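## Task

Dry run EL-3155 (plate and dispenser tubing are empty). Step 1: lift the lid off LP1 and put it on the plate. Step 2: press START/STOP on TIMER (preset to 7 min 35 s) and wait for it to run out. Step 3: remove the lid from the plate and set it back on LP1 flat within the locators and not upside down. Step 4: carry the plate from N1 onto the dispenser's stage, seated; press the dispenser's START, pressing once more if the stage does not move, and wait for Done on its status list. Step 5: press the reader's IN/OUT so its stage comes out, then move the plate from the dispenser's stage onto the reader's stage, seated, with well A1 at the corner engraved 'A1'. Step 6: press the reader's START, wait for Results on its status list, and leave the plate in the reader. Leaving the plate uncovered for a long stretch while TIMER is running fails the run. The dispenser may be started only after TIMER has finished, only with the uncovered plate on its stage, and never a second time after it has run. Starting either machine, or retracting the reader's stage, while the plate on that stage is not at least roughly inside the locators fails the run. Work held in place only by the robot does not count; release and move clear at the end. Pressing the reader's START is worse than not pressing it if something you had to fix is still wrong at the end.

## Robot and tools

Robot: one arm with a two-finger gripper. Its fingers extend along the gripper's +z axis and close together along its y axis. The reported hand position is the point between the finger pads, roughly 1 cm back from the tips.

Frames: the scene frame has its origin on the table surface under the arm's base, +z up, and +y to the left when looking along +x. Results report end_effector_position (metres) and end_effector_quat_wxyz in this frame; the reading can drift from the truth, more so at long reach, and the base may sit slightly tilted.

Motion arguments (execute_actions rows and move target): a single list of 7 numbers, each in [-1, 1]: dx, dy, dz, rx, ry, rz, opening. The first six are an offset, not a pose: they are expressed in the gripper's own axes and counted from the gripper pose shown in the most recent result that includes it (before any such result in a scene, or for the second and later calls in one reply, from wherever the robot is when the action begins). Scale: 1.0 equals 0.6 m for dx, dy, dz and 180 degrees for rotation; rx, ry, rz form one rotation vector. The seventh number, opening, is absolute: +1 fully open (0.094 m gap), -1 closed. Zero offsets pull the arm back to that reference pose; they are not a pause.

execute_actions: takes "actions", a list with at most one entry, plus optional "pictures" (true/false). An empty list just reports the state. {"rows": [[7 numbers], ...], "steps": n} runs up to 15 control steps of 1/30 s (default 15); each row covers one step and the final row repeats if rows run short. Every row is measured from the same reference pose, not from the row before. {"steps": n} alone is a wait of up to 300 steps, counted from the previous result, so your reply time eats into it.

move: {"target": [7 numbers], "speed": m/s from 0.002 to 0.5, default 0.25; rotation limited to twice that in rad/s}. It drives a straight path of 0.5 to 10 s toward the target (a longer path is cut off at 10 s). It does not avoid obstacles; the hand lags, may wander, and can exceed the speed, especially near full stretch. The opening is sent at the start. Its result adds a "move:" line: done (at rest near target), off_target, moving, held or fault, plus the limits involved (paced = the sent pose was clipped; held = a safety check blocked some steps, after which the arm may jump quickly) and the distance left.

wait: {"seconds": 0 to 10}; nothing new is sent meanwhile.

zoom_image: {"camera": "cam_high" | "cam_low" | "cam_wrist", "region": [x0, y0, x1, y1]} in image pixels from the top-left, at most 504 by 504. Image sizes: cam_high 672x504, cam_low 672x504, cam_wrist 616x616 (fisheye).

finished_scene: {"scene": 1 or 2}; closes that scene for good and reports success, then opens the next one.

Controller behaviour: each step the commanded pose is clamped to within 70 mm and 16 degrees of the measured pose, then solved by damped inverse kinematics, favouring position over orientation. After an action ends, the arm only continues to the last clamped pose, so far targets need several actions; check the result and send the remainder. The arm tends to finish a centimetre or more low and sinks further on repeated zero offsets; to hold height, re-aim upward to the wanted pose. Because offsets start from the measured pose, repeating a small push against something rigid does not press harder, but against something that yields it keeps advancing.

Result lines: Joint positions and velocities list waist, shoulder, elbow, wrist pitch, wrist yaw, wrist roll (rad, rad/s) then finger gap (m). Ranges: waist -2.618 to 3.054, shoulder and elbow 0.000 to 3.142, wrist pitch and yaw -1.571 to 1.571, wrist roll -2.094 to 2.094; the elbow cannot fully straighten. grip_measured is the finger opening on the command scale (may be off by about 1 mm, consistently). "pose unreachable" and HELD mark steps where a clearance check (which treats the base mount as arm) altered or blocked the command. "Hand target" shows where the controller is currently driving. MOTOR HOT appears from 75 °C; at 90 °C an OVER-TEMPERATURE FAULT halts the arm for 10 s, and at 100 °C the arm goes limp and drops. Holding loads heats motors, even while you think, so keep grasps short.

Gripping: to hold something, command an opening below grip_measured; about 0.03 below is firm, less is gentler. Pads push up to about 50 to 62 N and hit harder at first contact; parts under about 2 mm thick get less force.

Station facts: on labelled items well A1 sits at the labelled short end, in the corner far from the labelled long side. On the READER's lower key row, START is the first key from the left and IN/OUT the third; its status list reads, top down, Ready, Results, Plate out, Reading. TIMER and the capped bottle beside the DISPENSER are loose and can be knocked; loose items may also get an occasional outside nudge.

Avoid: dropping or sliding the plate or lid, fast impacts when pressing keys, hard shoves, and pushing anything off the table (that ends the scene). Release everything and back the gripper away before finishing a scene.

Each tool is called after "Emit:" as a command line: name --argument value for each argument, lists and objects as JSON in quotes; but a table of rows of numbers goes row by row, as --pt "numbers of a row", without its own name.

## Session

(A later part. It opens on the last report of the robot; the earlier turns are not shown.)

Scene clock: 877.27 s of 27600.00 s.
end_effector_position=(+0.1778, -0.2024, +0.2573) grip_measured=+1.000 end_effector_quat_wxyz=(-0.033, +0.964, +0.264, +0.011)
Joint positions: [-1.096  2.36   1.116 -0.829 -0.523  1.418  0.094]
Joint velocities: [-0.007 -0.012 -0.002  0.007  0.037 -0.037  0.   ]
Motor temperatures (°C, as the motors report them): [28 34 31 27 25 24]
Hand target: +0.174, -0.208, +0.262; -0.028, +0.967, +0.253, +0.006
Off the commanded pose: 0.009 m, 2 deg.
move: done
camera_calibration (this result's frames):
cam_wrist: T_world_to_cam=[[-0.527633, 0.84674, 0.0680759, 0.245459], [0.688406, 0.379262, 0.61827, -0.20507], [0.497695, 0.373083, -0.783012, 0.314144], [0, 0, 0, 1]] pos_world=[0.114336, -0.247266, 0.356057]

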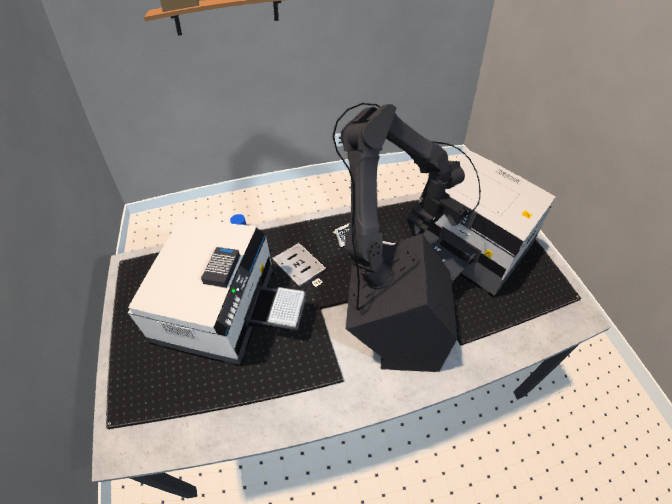

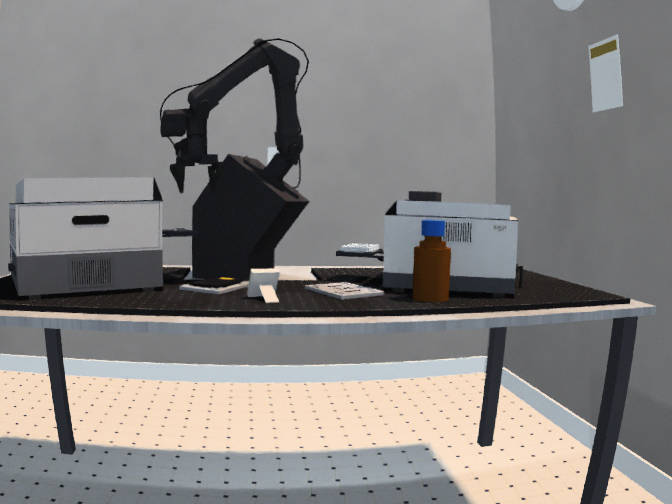

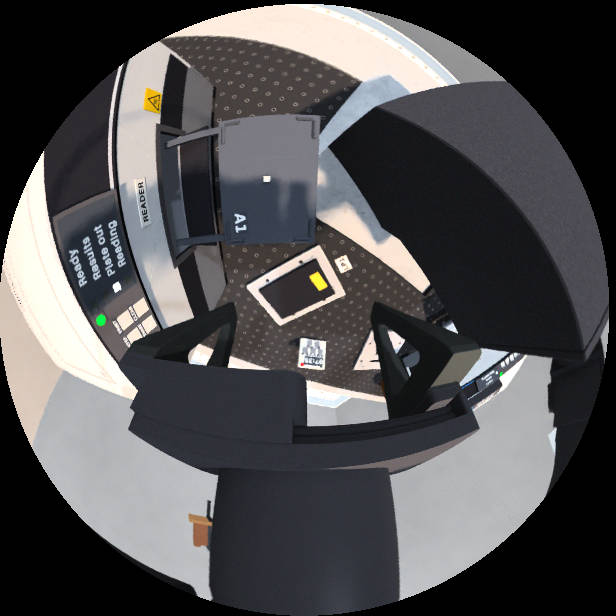

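Emit:
move --target '[0.408,-0.187,0,0,0,-0.34,1]'

Emit:
move --target '[0.39,-0.31,0.03,0,0,-0.34,1]'

Scene clock: 884.50 s of 27600.00 s.
end_effector_position=(+0.3190, +0.0142, +0.2586) grip_measured=+1.000 end_effector_quat_wxyz=(-0.039, +0.703, +0.710, +0.013)
Joint positions: [-0.388  1.813  1.076 -0.875 -0.698  1.189  0.094]
Joint velocities: [ 0.007  0.002  0.002 -0.007 -0.022 -0.037  0.   ]
Motor temperatures (°C, as the motors report them): [28 35 31 26 25 24]
Hand target: +0.328, +0.015, +0.269; -0.023, +0.696, +0.717, +0.019
Off the commanded pose: 0.019 m, 3 deg.
move: off_target
camera_calibration (this result's frames):
cam_wrist: T_world_to_cam=[[-0.99839, -0.0325081, 0.0464744, 0.304692], [0.00514495, 0.76414, 0.64503, -0.179627], [-0.0564817, 0.644231, -0.762742, 0.331827], [0, 0, 0, 1]] pos_world=[0.323868, -0.0666085, 0.354802]

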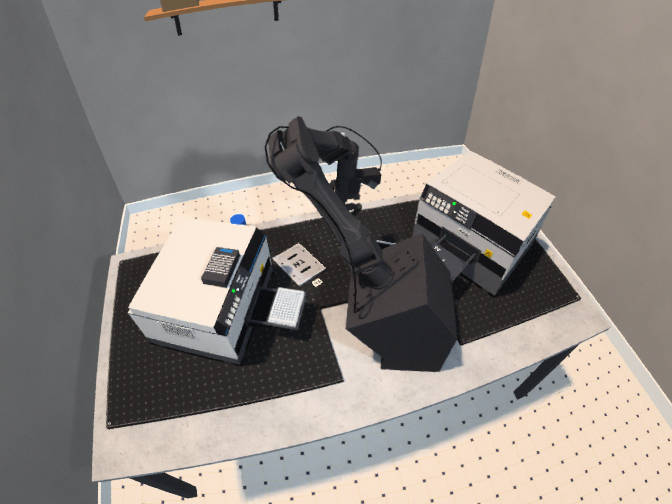

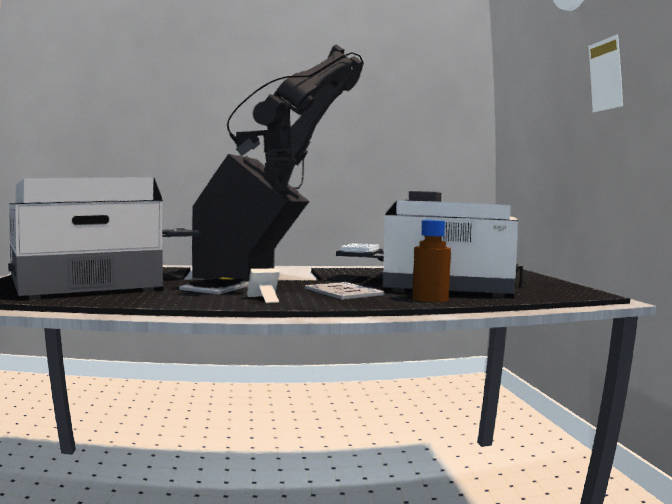

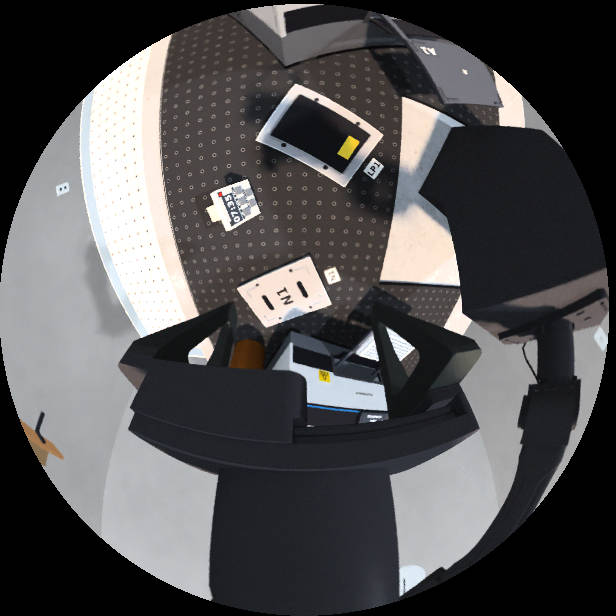

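Scene clock: 887.30 s of 27600.00 s.
end_effector_position=(+0.1236, +0.2353, +0.2531) grip_measured=+1.000 end_effector_quat_wxyz=(-0.041, +0.241, +0.970, +0.005)
Joint positions: [ 0.824  0.857  0.638 -0.757 -0.264  1.418  0.094]
Joint velocities: [ 0.007  0.022 -0.002 -0.051  0.022  0.007  0.   ]
Motor temperatures (°C, as the motors report them): [28 35 31 26 24 24]
Hand target: +0.130, +0.242, +0.259; -0.026, +0.239, +0.971, +0.018
Off the commanded pose: 0.017 m, 3 deg.
move: off_target
camera_calibration (this result's frames):
cam_wrist: T_world_to_cam=[[-0.449744, -0.892903, 0.0213106, 0.258097], [-0.671177, 0.353612, 0.651521, -0.165414], [-0.589281, 0.278714, -0.758331, 0.324845], [0, 0, 0, 1]] pos_world=[0.196481, 0.19841, 0.34861]

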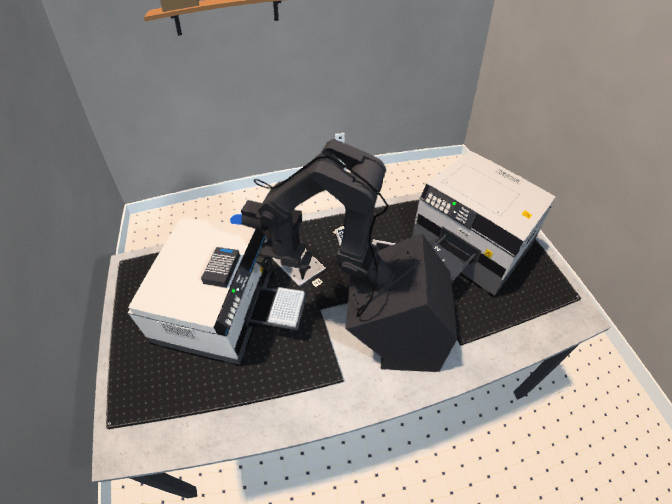

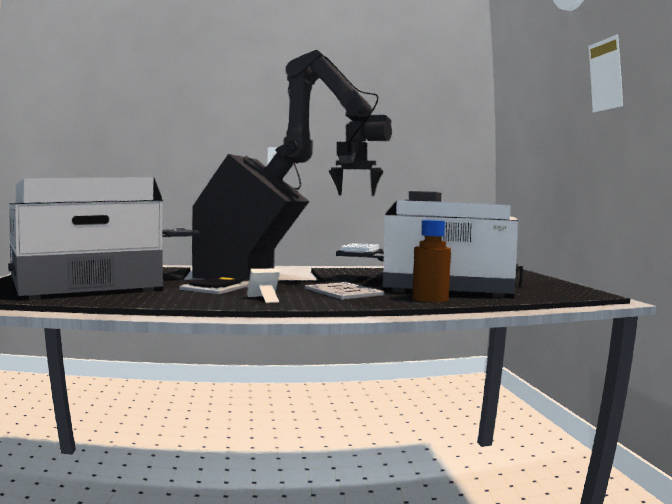

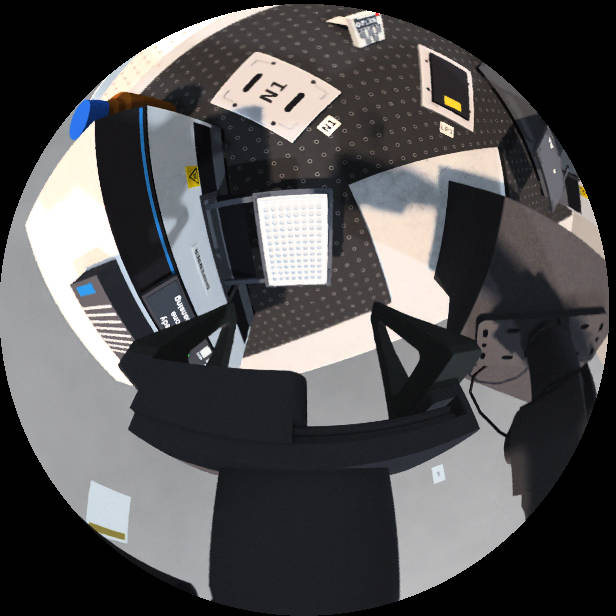

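Emit:
move --target '[0.005,0.033,0.17,-0.012,-0.03,-0.006,1]' --speed 0.12

Scene clock: 891.20 s of 27600.00 s.
end_effector_position=(+0.1250, +0.2637, +0.1558) grip_measured=+1.000 end_effector_quat_wxyz=(+0.004, +0.230, +0.973, +0.020)
Joint positions: [ 1.048  1.254  0.538 -0.173 -0.053  1.584  0.094]
Joint velocities: [-0.012  0.002 -0.002 -0.007  0.037 -0.11   0.   ]
Motor temperatures (°C, as the motors report them): [27 34 31 26 24 24]
Hand target: +0.123, +0.256, +0.153; +0.011, +0.231, +0.973, +0.010
Off the commanded pose: 0.008 m, 1 deg.
move: done
camera_calibration (this result's frames):
cam_wrist: T_world_to_cam=[[-0.429303, -0.90269, -0.0291376, 0.294045], [-0.738132, 0.332086, 0.587266, -0.0871256], [-0.520443, 0.273622, -0.80887, 0.244622], [0, 0, 0, 1]] pos_world=[0.189236, 0.22743, 0.257601]

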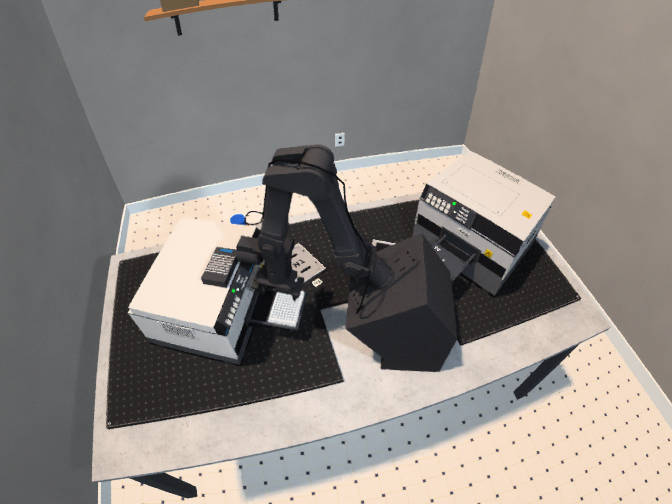

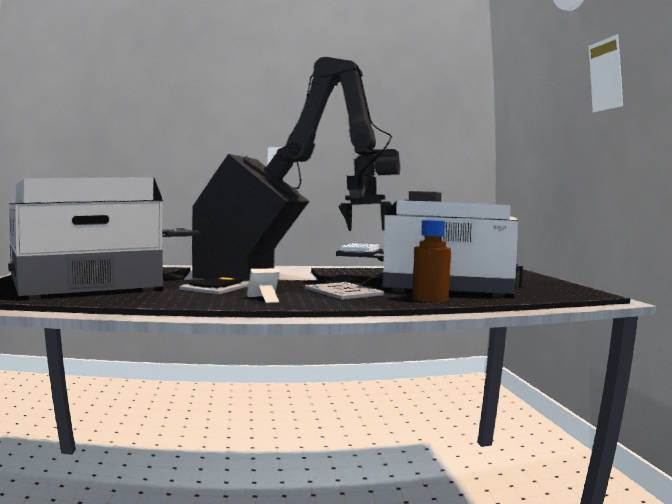

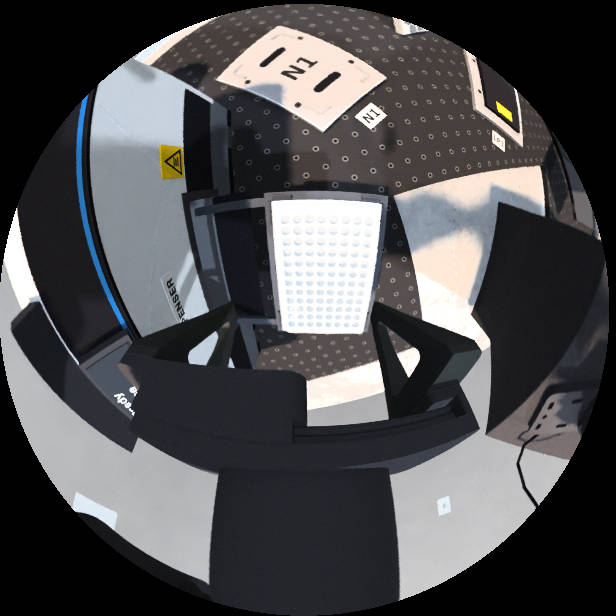

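Emit:
move --target '[0,-0.038,0.03,0.015,0,0,1]' --speed 0.05

Scene clock: 893.37 s of 27600.00 s.
end_effector_position=(+0.1193, +0.2498, +0.1400) grip_measured=+1.000 end_effector_quat_wxyz=(+0.001, +0.231, +0.973, +0.003)
Joint positions: [ 1.048  1.32   0.506 -0.11  -0.053  1.584  0.094]
Joint velocities: [ 0.002 -0.027  0.007  0.081  0.007 -0.051  0.   ]
Motor temperatures (°C, as the motors report them): [27 34 30 26 24 24]
Hand target: +0.115, +0.244, +0.137; -0.001, +0.230, +0.973, -0.003
Off the commanded pose: 0.008 m, 1 deg.
move: done
camera_calibration (this result's frames):
cam_wrist: T_world_to_cam=[[-0.431496, -0.902098, 0.00552756, 0.27382], [-0.728855, 0.352227, 0.587117, -0.0834998], [-0.531584, 0.24931, -0.809483, 0.240126], [0, 0, 0, 1]] pos_world=[0.18494, 0.216557, 0.241889]

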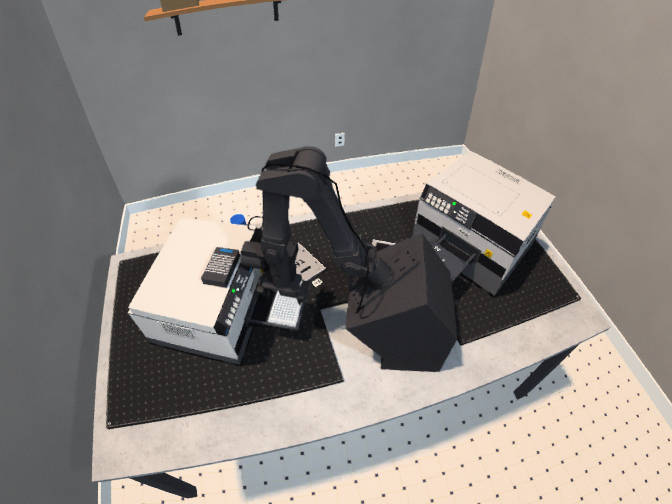

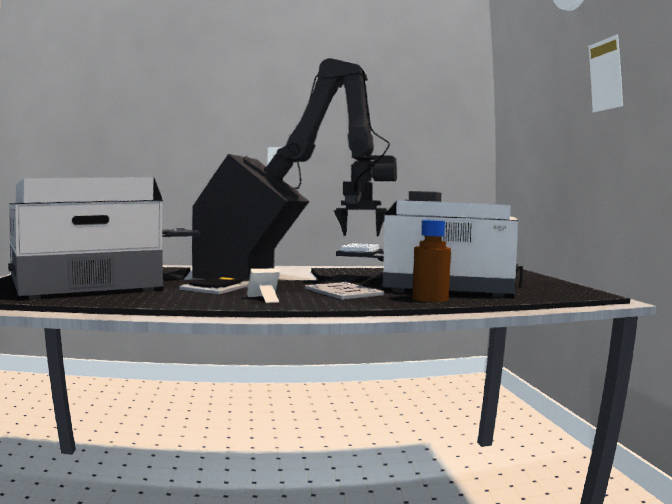

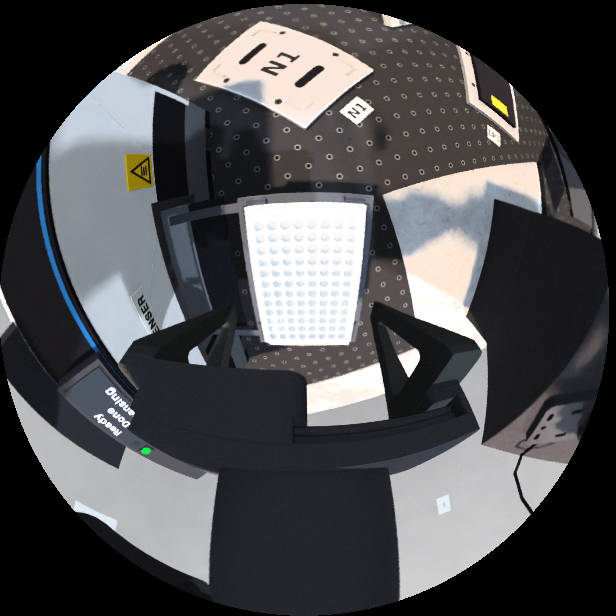

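Emit:
move --target '[0,-0.013,0.035,0.004,0,0.006,1]' --speed 0.03

Scene clock: 895.97 s of 27600.00 s.
end_effector_position=(+0.1208, +0.2506, +0.1219) grip_measured=+1.000 end_effector_quat_wxyz=(+0.002, +0.238, +0.971, +0.006)
Joint positions: [ 1.048  1.416  0.506 -0.008 -0.053  1.599  0.094]
Joint velocities: [-0.002 -0.012  0.017  0.037 -0.051  0.022  0.   ]
Motor temperatures (°C, as the motors report them): [27 34 30 26 24 24]
Hand target: +0.116, +0.243, +0.119; -0.001, +0.240, +0.971, -0.003
Off the commanded pose: 0.010 m, 1 deg.
move: done
camera_calibration (this result's frames):
cam_wrist: T_world_to_cam=[[-0.444585, -0.895737, -0.000573429, 0.276048], [-0.725168, 0.35955, 0.587244, -0.0744034], [-0.52581, 0.261496, -0.80941, 0.22231], [0, 0, 0, 1]] pos_world=[0.185664, 0.215885, 0.223791]

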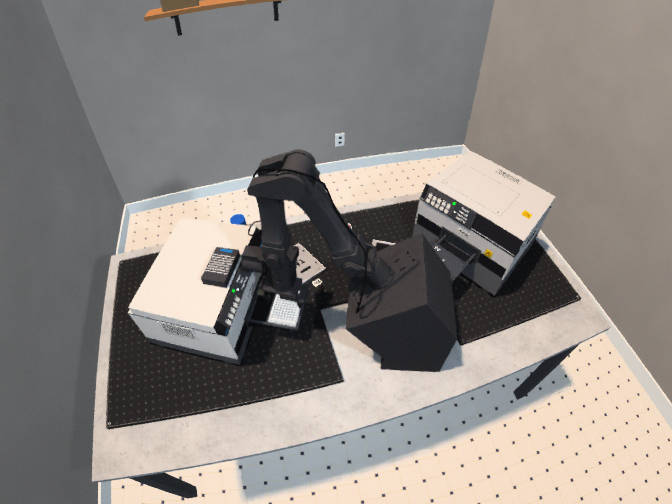

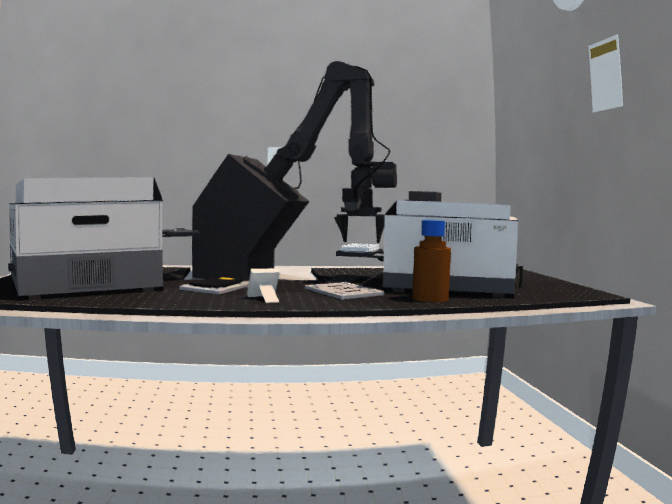

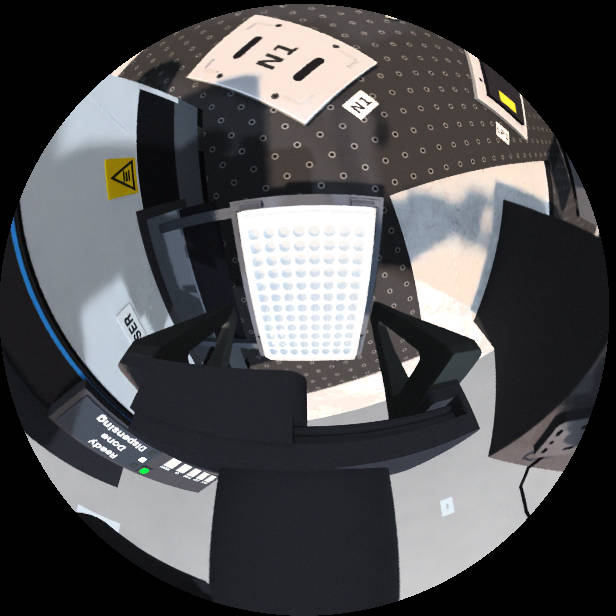

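Emit:
move --target '[0,-0.012,0.027,0.014,0,-0.006,1]' --speed 0.02

Scene clock: 899.10 s of 27600.00 s.
end_effector_position=(+0.1167, +0.2405, +0.1078) grip_measured=+1.000 end_effector_quat_wxyz=(-0.003, +0.234, +0.972, -0.013)
Joint positions: [ 1.048  1.491  0.506  0.029 -0.053  1.589  0.094]
Joint velocities: [ 0.017 -0.017 -0.002  0.007  0.022  0.022  0.   ]
Motor temperatures (°C, as the motors report them): [27 34 30 26 24 24]
Hand target: +0.118, +0.244, +0.106; -0.004, +0.229, +0.973, -0.015
Off the commanded pose: 0.005 m, 1 deg.
move: done
camera_calibration (this result's frames):
cam_wrist: T_world_to_cam=[[-0.436517, -0.898898, 0.0378964, 0.260841], [-0.718412, 0.373608, 0.586771, -0.0695815], [-0.541606, 0.22891, -0.808865, 0.221027], [0, 0, 0, 1]] pos_world=[0.183582, 0.20987, 0.209724]

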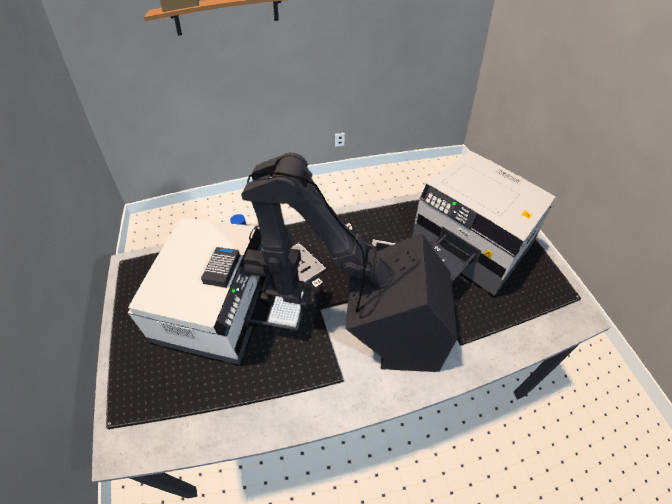

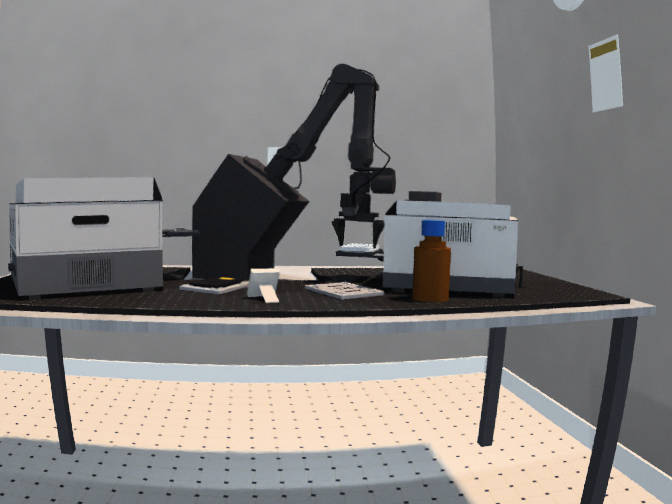

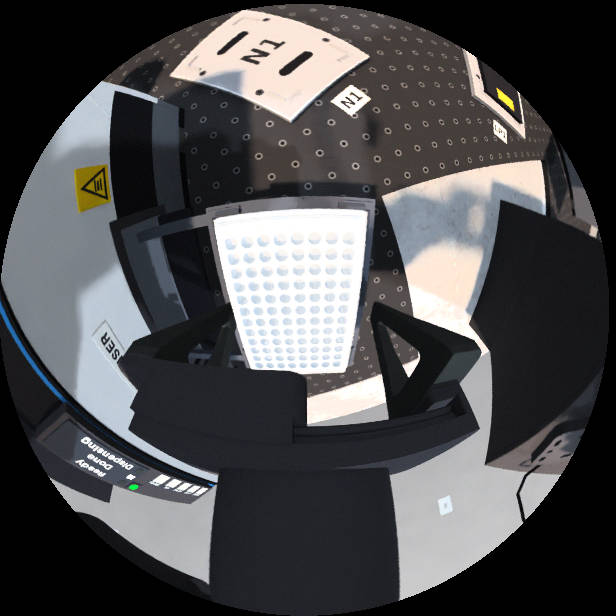

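Swing pitch back ~0.025 rad.

Emit:
execute_actions --actions '[{"rows":[[0,0.010,0.004,-0.008,0,0,1]]}]'

Emit:
zoom_image --camera "cam_low" --region '[320,210,400,270]'

Scene clock: 901.40 s of 27600.00 s.
end_effector_position=(+0.1171, +0.2414, +0.1078) grip_measured=+1.000 end_effector_quat_wxyz=(-0.002, +0.234, +0.972, -0.011)
Joint positions: [ 1.048  1.491  0.506  0.033 -0.053  1.589  0.094]
Joint velocities: [ 0.002 -0.022 -0.012 -0.081 -0.051 -0.037  0.   ]
Motor temperatures (°C, as the motors report them): [26 34 30 26 24 24]
Hand target: +0.119, +0.246, +0.106; +0.000, +0.234, +0.972, -0.001
Off the commanded pose: 0.006 m, 1 deg.
Steps of this call (steps 1 to 54: nothing new was sent; steps 55 to 69: all 15 steps of this action). Readings (end_effector_position):
55: (+0.1170, +0.2412, +0.1078)
56: (+0.1171, +0.2414, +0.1078)
58: (+0.1171, +0.2414, +0.1078)
62: (+0.1171, +0.2414, +0.1078)
69: the state above
camera_calibration (this result's frames):
cam_wrist: T_world_to_cam=[[-0.436395, -0.899109, 0.0340894, 0.262235], [-0.719466, 0.371453, 0.586849, -0.0689519], [-0.540304, 0.231572, -0.808978, 0.220255], [0, 0, 0, 1]] pos_world=[0.183834, 0.210386, 0.209707]

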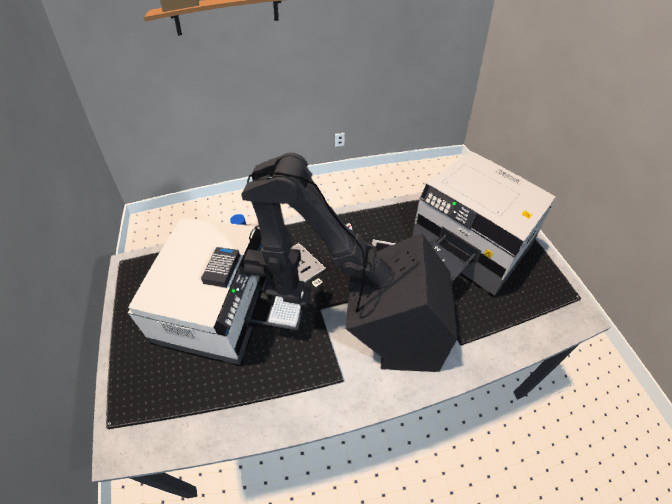

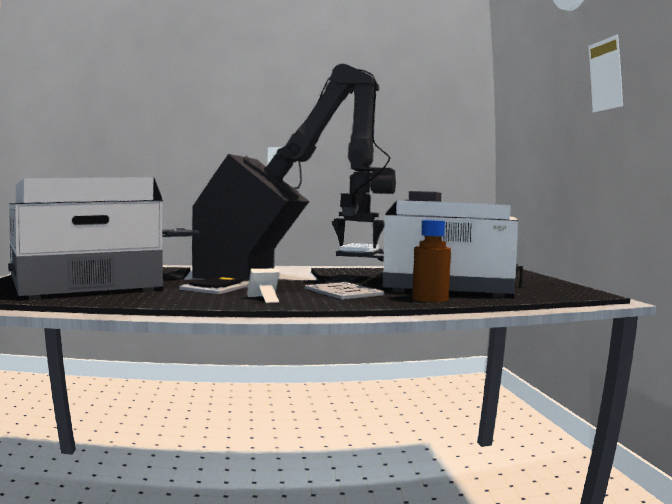

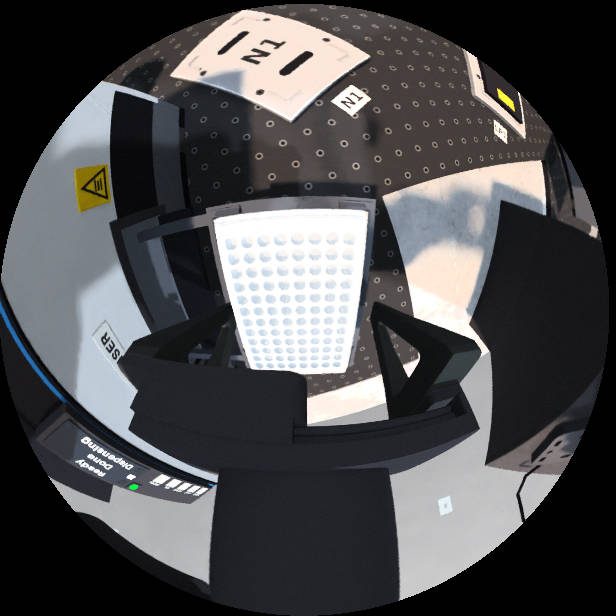

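Region (320, 210, 400, 270) of cam_low's 672x504 image, scaled by 6.300, with more detail than that image has; it fills the top 378 rows of this view, and the rest is white.

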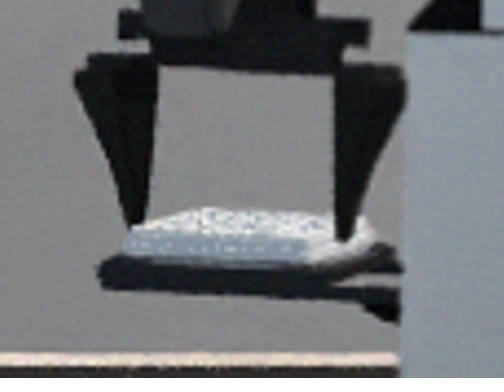

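Emit:
execute_actions --actions '[{"rows":[[0,0.016,0.004,-0.013,0,0,1]]}]'

Scene clock: 903.10 s of 27600.00 s.
end_effector_position=(+0.1218, +0.2509, +0.1078) grip_measured=+1.000 end_effector_quat_wxyz=(+0.002, +0.233, +0.973, +0.010)
Joint positions: [ 1.048  1.491  0.506  0.076 -0.053  1.589  0.094]
Joint velocities: [ 0.002 -0.002 -0.017  0.007 -0.037 -0.022  0.   ]
Motor temperatures (°C, as the motors report them): [26 34 30 26 24 24]
Hand target: +0.122, +0.250, +0.105; +0.003, +0.234, +0.972, +0.009
Off the commanded pose: 0.003 m, 0 deg.
Steps of this call (steps 1 to 36: nothing new was sent; steps 37 to 51: all 15 steps of this action). Readings (end_effector_position):
37: (+0.1173, +0.2417, +0.1078)
38: (+0.1177, +0.2426, +0.1078)
40: (+0.1194, +0.2461, +0.1077)
44: (+0.1214, +0.2502, +0.1078)
51: the state above
camera_calibration (this result's frames):
cam_wrist: T_world_to_cam=[[-0.434594, -0.900586, -0.00856887, 0.277589], [-0.731241, 0.347288, 0.587093, -0.0616745], [-0.525752, 0.261413, -0.809474, 0.211336], [0, 0, 0, 1]] pos_world=[0.18665, 0.216165, 0.209659]

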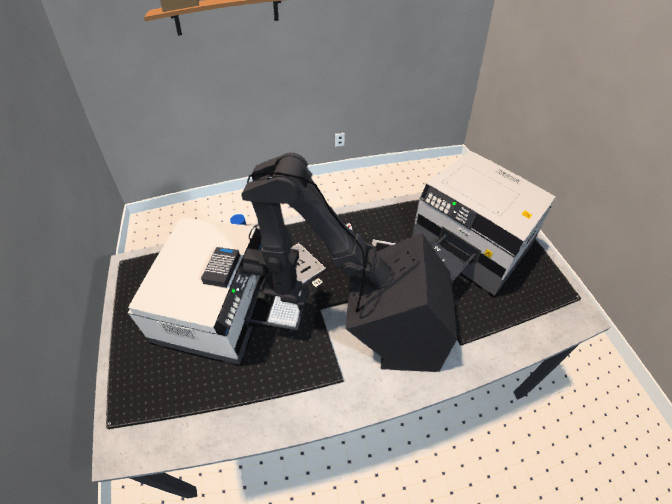

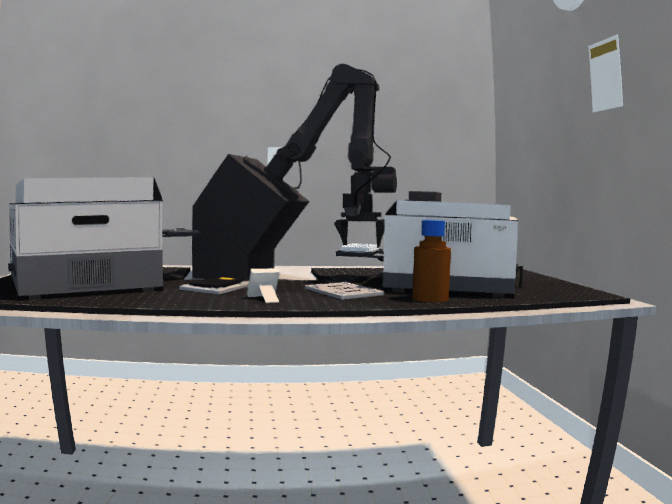

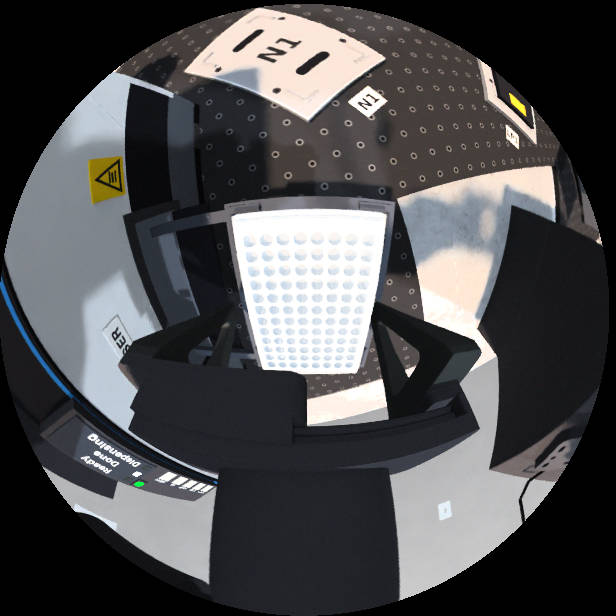

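Emit:
execute_actions --actions '[{"rows":[[0,-0.008,0.009,0.006,0,0,1]]}]'

Scene clock: 905.27 s of 27600.00 s.
end_effector_position=(+0.1197, +0.2461, +0.1035) grip_measured=+1.000 end_effector_quat_wxyz=(+0.000, +0.233, +0.972, +0.001)
Joint positions: [ 1.048  1.514  0.506  0.079 -0.053  1.589  0.094]
Joint velocities: [-0.007 -0.007 -0.002  0.051  0.022  0.007  0.   ]
Motor temperatures (°C, as the motors report them): [26 34 29 26 24 24]
Hand target: +0.120, +0.247, +0.102; +0.000, +0.233, +0.973, +0.001
Off the commanded pose: 0.001 m, 0 deg.
Steps of this call (steps 1 to 50: nothing new was sent; steps 51 to 65: all 15 steps of this action). Readings (end_effector_position):
51: (+0.1215, +0.2504, +0.1073)
52: (+0.1213, +0.2499, +0.1065)
54: (+0.1203, +0.2474, +0.1045)
58: (+0.1197, +0.2461, +0.1035)
65: the state above
camera_calibration (this result's frames):
cam_wrist: T_world_to_cam=[[-0.43548, -0.900142, 0.0100968, 0.270378], [-0.726095, 0.357864, 0.587128, -0.0622635], [-0.532111, 0.248351, -0.809431, 0.212031], [0, 0, 0, 1]] pos_world=[0.185359, 0.213002, 0.205451]

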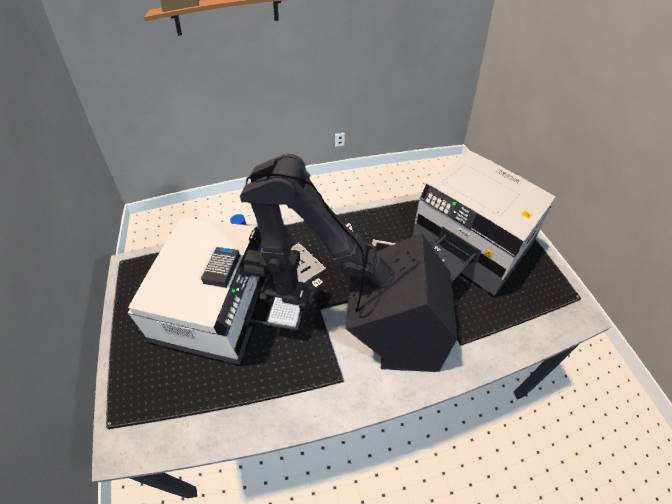

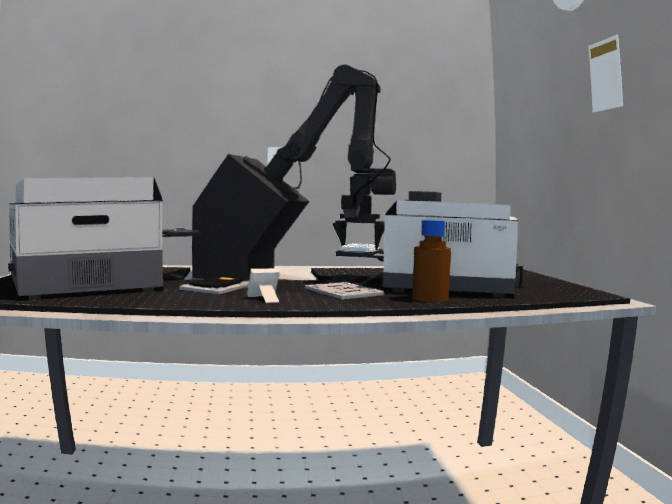

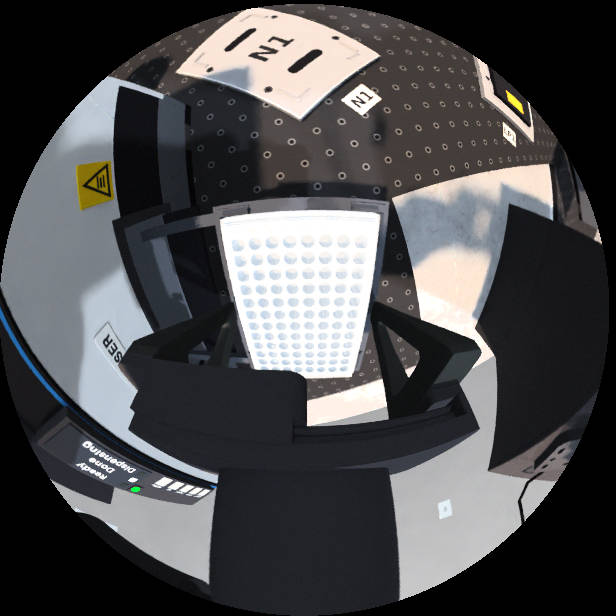

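Emit:
execute_actions --actions '[{"rows":[[0,0,0,0,0,0,0.95],[0,0,0,0,0,0,0.9],[0,0,0,0,0,0,0.86],[0,0,0,0,0,0,0.83],[0,0,0,0,0,0,0.8],[0,0,0,0,0,0,0.78],[0,0,0,0,0,0,0.76],[0,0,0,0,0,0,0.74],[0,0,0,0,0,0,0.72],[0,0,0,0,0,0,0.70],[0,0,0,0,0,0,0.69]]}]'

Emit:
zoom_image --camera "cam_wrist" --region '[190,150,420,380]'

Emit:
zoom_image --camera "cam_low" --region '[320,210,400,270]'

Scene clock: 909.73 s of 27600.00 s.
end_effector_position=(+0.1197, +0.2463, +0.1035) grip_measured=+0.748 end_effector_quat_wxyz=(+0.000, +0.233, +0.972, +0.001)
Joint positions: [ 1.048  1.514  0.506  0.08  -0.053  1.589  0.082]
Joint velocities: [-0.002  0.002 -0.002 -0.051  0.037 -0.095  0.   ]
Motor temperatures (°C, as the motors report them): [26 34 29 26 24 24]
Hand target: +0.120, +0.246, +0.104; +0.001, +0.233, +0.972, +0.001
Off the commanded pose: 0.000 m, 0 deg.
Steps of this call (steps 1 to 119: nothing new was sent; steps 120 to 134: all 15 steps of this action). Readings (end_effector_position):
120: (+0.1197, +0.2461, +0.1035)
121: (+0.1197, +0.2461, +0.1035)
123: (+0.1197, +0.2461, +0.1035)
127: (+0.1197, +0.2463, +0.1035)
134: the state above
camera_calibration (this result's frames):
cam_wrist: T_world_to_cam=[[-0.435447, -0.900166, 0.00933494, 0.270648], [-0.726306, 0.357433, 0.58713, -0.0621333], [-0.531851, 0.248884, -0.809439, 0.211871], [0, 0, 0, 1]] pos_world=[0.185409, 0.213105, 0.205451]

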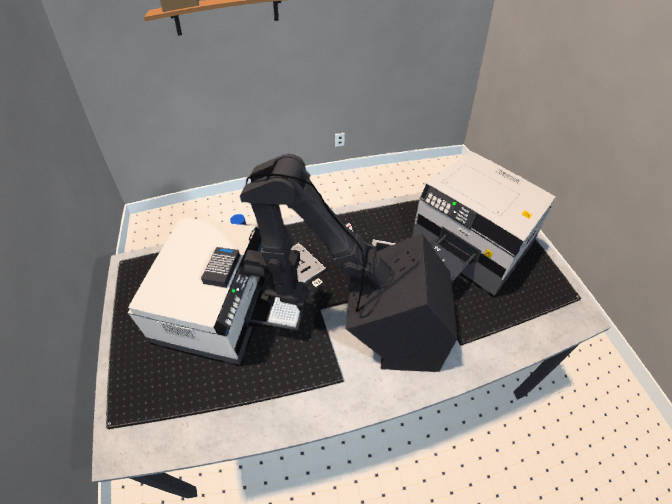

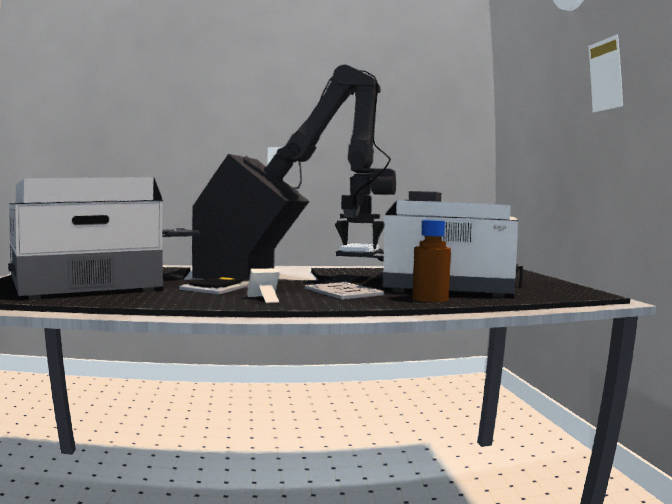

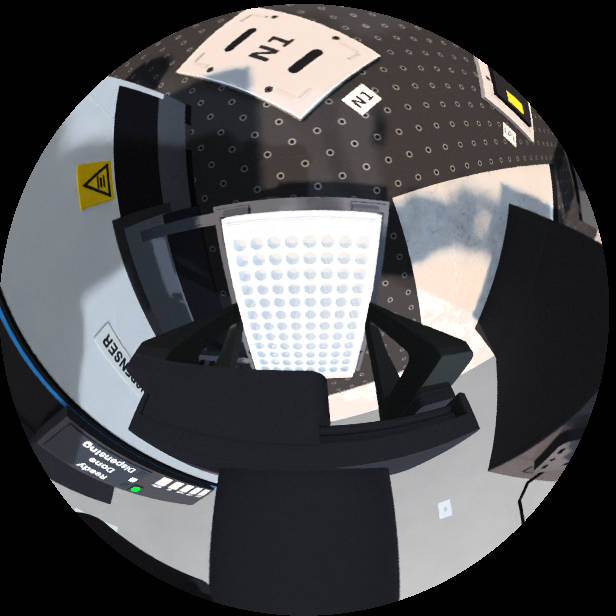

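Region (190, 150, 420, 380) of cam_wrist's 616x616 image, scaled by 2.191, with more detail than that image has.

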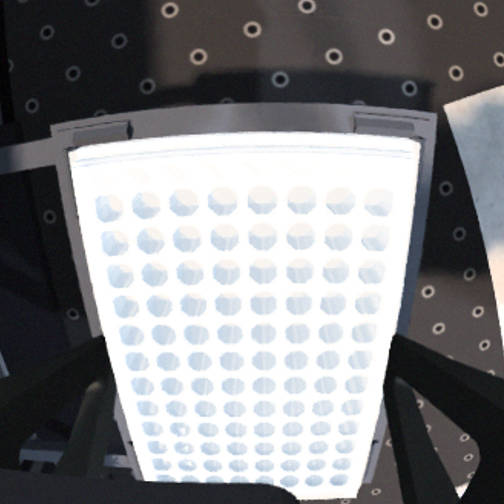

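Region (320, 210, 400, 270) of cam_low's 672x504 image, scaled by 6.300, with more detail than that image has; it fills the top 378 rows of this view, and the rest is white.

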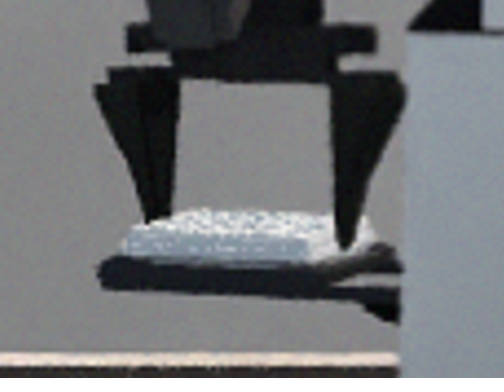

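Emit:
execute_actions --actions '[{"rows":[[0,0.005,0,-0.004,0,0,0.69]]}]' --pictures false

Scene clock: 912.77 s of 27600.00 s.
end_effector_position=(+0.1200, +0.2469, +0.1035) grip_measured=+0.748 end_effector_quat_wxyz=(+0.001, +0.233, +0.972, +0.003)
Joint positions: [ 1.048  1.514  0.506  0.083 -0.053  1.589  0.082]
Joint velocities: [-0.012 -0.012  0.012 -0.022 -0.051 -0.022  0.001]
Motor temperatures (°C, as the motors report them): [26 34 29 26 24 24]
Hand target: +0.121, +0.249, +0.104; +0.002, +0.233, +0.972, +0.007
Off the commanded pose: 0.002 m, 1 deg.
Steps of this call (steps 1 to 76: nothing new was sent; steps 77 to 91: all 15 steps of this action). Readings (end_effector_position):
77: (+0.1198, +0.2464, +0.1035)
78: (+0.1200, +0.2467, +0.1035)
80: (+0.1200, +0.2469, +0.1035)
84: (+0.1200, +0.2469, +0.1035)
91: the state above

Emit:
execute_actions --actions '[{"rows":[[0,0,0,0,0,0,0.8],[0,0,0,0,0,0,0.86],[0,0,0,0,0,0,0.86],[0,0,0,0,0,0,0.86],[0,0,0,0,0,0,0.86],[0,0,-0.006,0,0,0,0.86]]}]' --pictures false

Scene clock: 916.87 s of 27600.00 s.
end_effector_position=(+0.1197, +0.2464, +0.1035) grip_measured=+0.857 end_effector_quat_wxyz=(+0.000, +0.233, +0.972, +0.002)
Joint positions: [ 1.048  1.514  0.506  0.081 -0.053  1.589  0.087]
Joint velocities: [-0.002 -0.017 -0.012 -0.095  0.007  0.022  0.   ]
Motor temperatures (°C, as the motors report them): [26 34 29 26 24 24]
Hand target: +0.120, +0.247, +0.107; +0.001, +0.233, +0.972, +0.003
Off the commanded pose: 0.004 m, 0 deg.
Steps of this call (steps 1 to 108: nothing new was sent; steps 109 to 123: all 15 steps of this action). Readings (end_effector_position):
109: (+0.1200, +0.2469, +0.1035)
110: (+0.1200, +0.2469, +0.1035)
112: (+0.1200, +0.2470, +0.1035)
116: (+0.1199, +0.2466, +0.1035)
123: the state above

Emit:
execute_actions --actions '[{"rows":[[0,0.006,-0.010,-0.004,0,0,0.86]]}]' --pictures false

Scene clock: 918.97 s of 27600.00 s.
end_effector_position=(+0.1202, +0.2476, +0.1054) grip_measured=+0.857 end_effector_quat_wxyz=(+0.001, +0.233, +0.972, +0.004)
Joint positions: [ 1.048  1.504  0.506  0.075 -0.053  1.589  0.087]
Joint velocities: [-0.007  0.002  0.002  0.11  -0.037 -0.037  0.   ]
Motor temperatures (°C, as the motors report them): [26 34 29 26 24 24]
Hand target: +0.121, +0.250, +0.109; +0.002, +0.233, +0.972, +0.008
Off the commanded pose: 0.005 m, 0 deg.
Steps of this call (steps 1 to 48: nothing new was sent; steps 49 to 63: all 15 steps of this action). Readings (end_effector_position):
49: (+0.1198, +0.2466, +0.1037)
50: (+0.1198, +0.2469, +0.1042)
52: (+0.1202, +0.2478, +0.1051)
56: (+0.1202, +0.2476, +0.1054)
63: the state above

Emit:
execute_actions --actions '[{"rows":[[0,0,0,0,0,0,0.83],[0,0,0,0,0,0,0.8],[0,0,0,0,0,0,0.78],[0,0,0,0,0,0,0.76],[0,0,0,0,0,0,0.74],[0,0,0,0,0,0,0.72],[0,0,0,0,0,0,0.70],[0,0,0,0,0,0,0.69]]}]' --pictures false

Scene clock: 922.50 s of 27600.00 s.
end_effector_position=(+0.1198, +0.2470, +0.1054) grip_measured=+0.725 end_effector_quat_wxyz=(+0.000, +0.233, +0.972, +0.002)
Joint positions: [ 1.048  1.504  0.506  0.072 -0.054  1.589  0.081]
Joint velocities: [ 0.007 -0.007 -0.002 -0.037 -0.007  0.066 -0.001]
Motor temperatures (°C, as the motors report them): [26 35 29 26 24 24]
Hand target: +0.120, +0.248, +0.105; +0.001, +0.233, +0.972, +0.004
Off the commanded pose: 0.001 m, 0 deg.
Steps of this call (steps 1 to 91: nothing new was sent; steps 92 to 106: all 15 steps of this action). Readings (end_effector_position):
92: (+0.1201, +0.2476, +0.1054)
93: (+0.1199, +0.2473, +0.1054)
95: (+0.1198, +0.2471, +0.1054)
99: (+0.1198, +0.2470, +0.1054)
106: the state above


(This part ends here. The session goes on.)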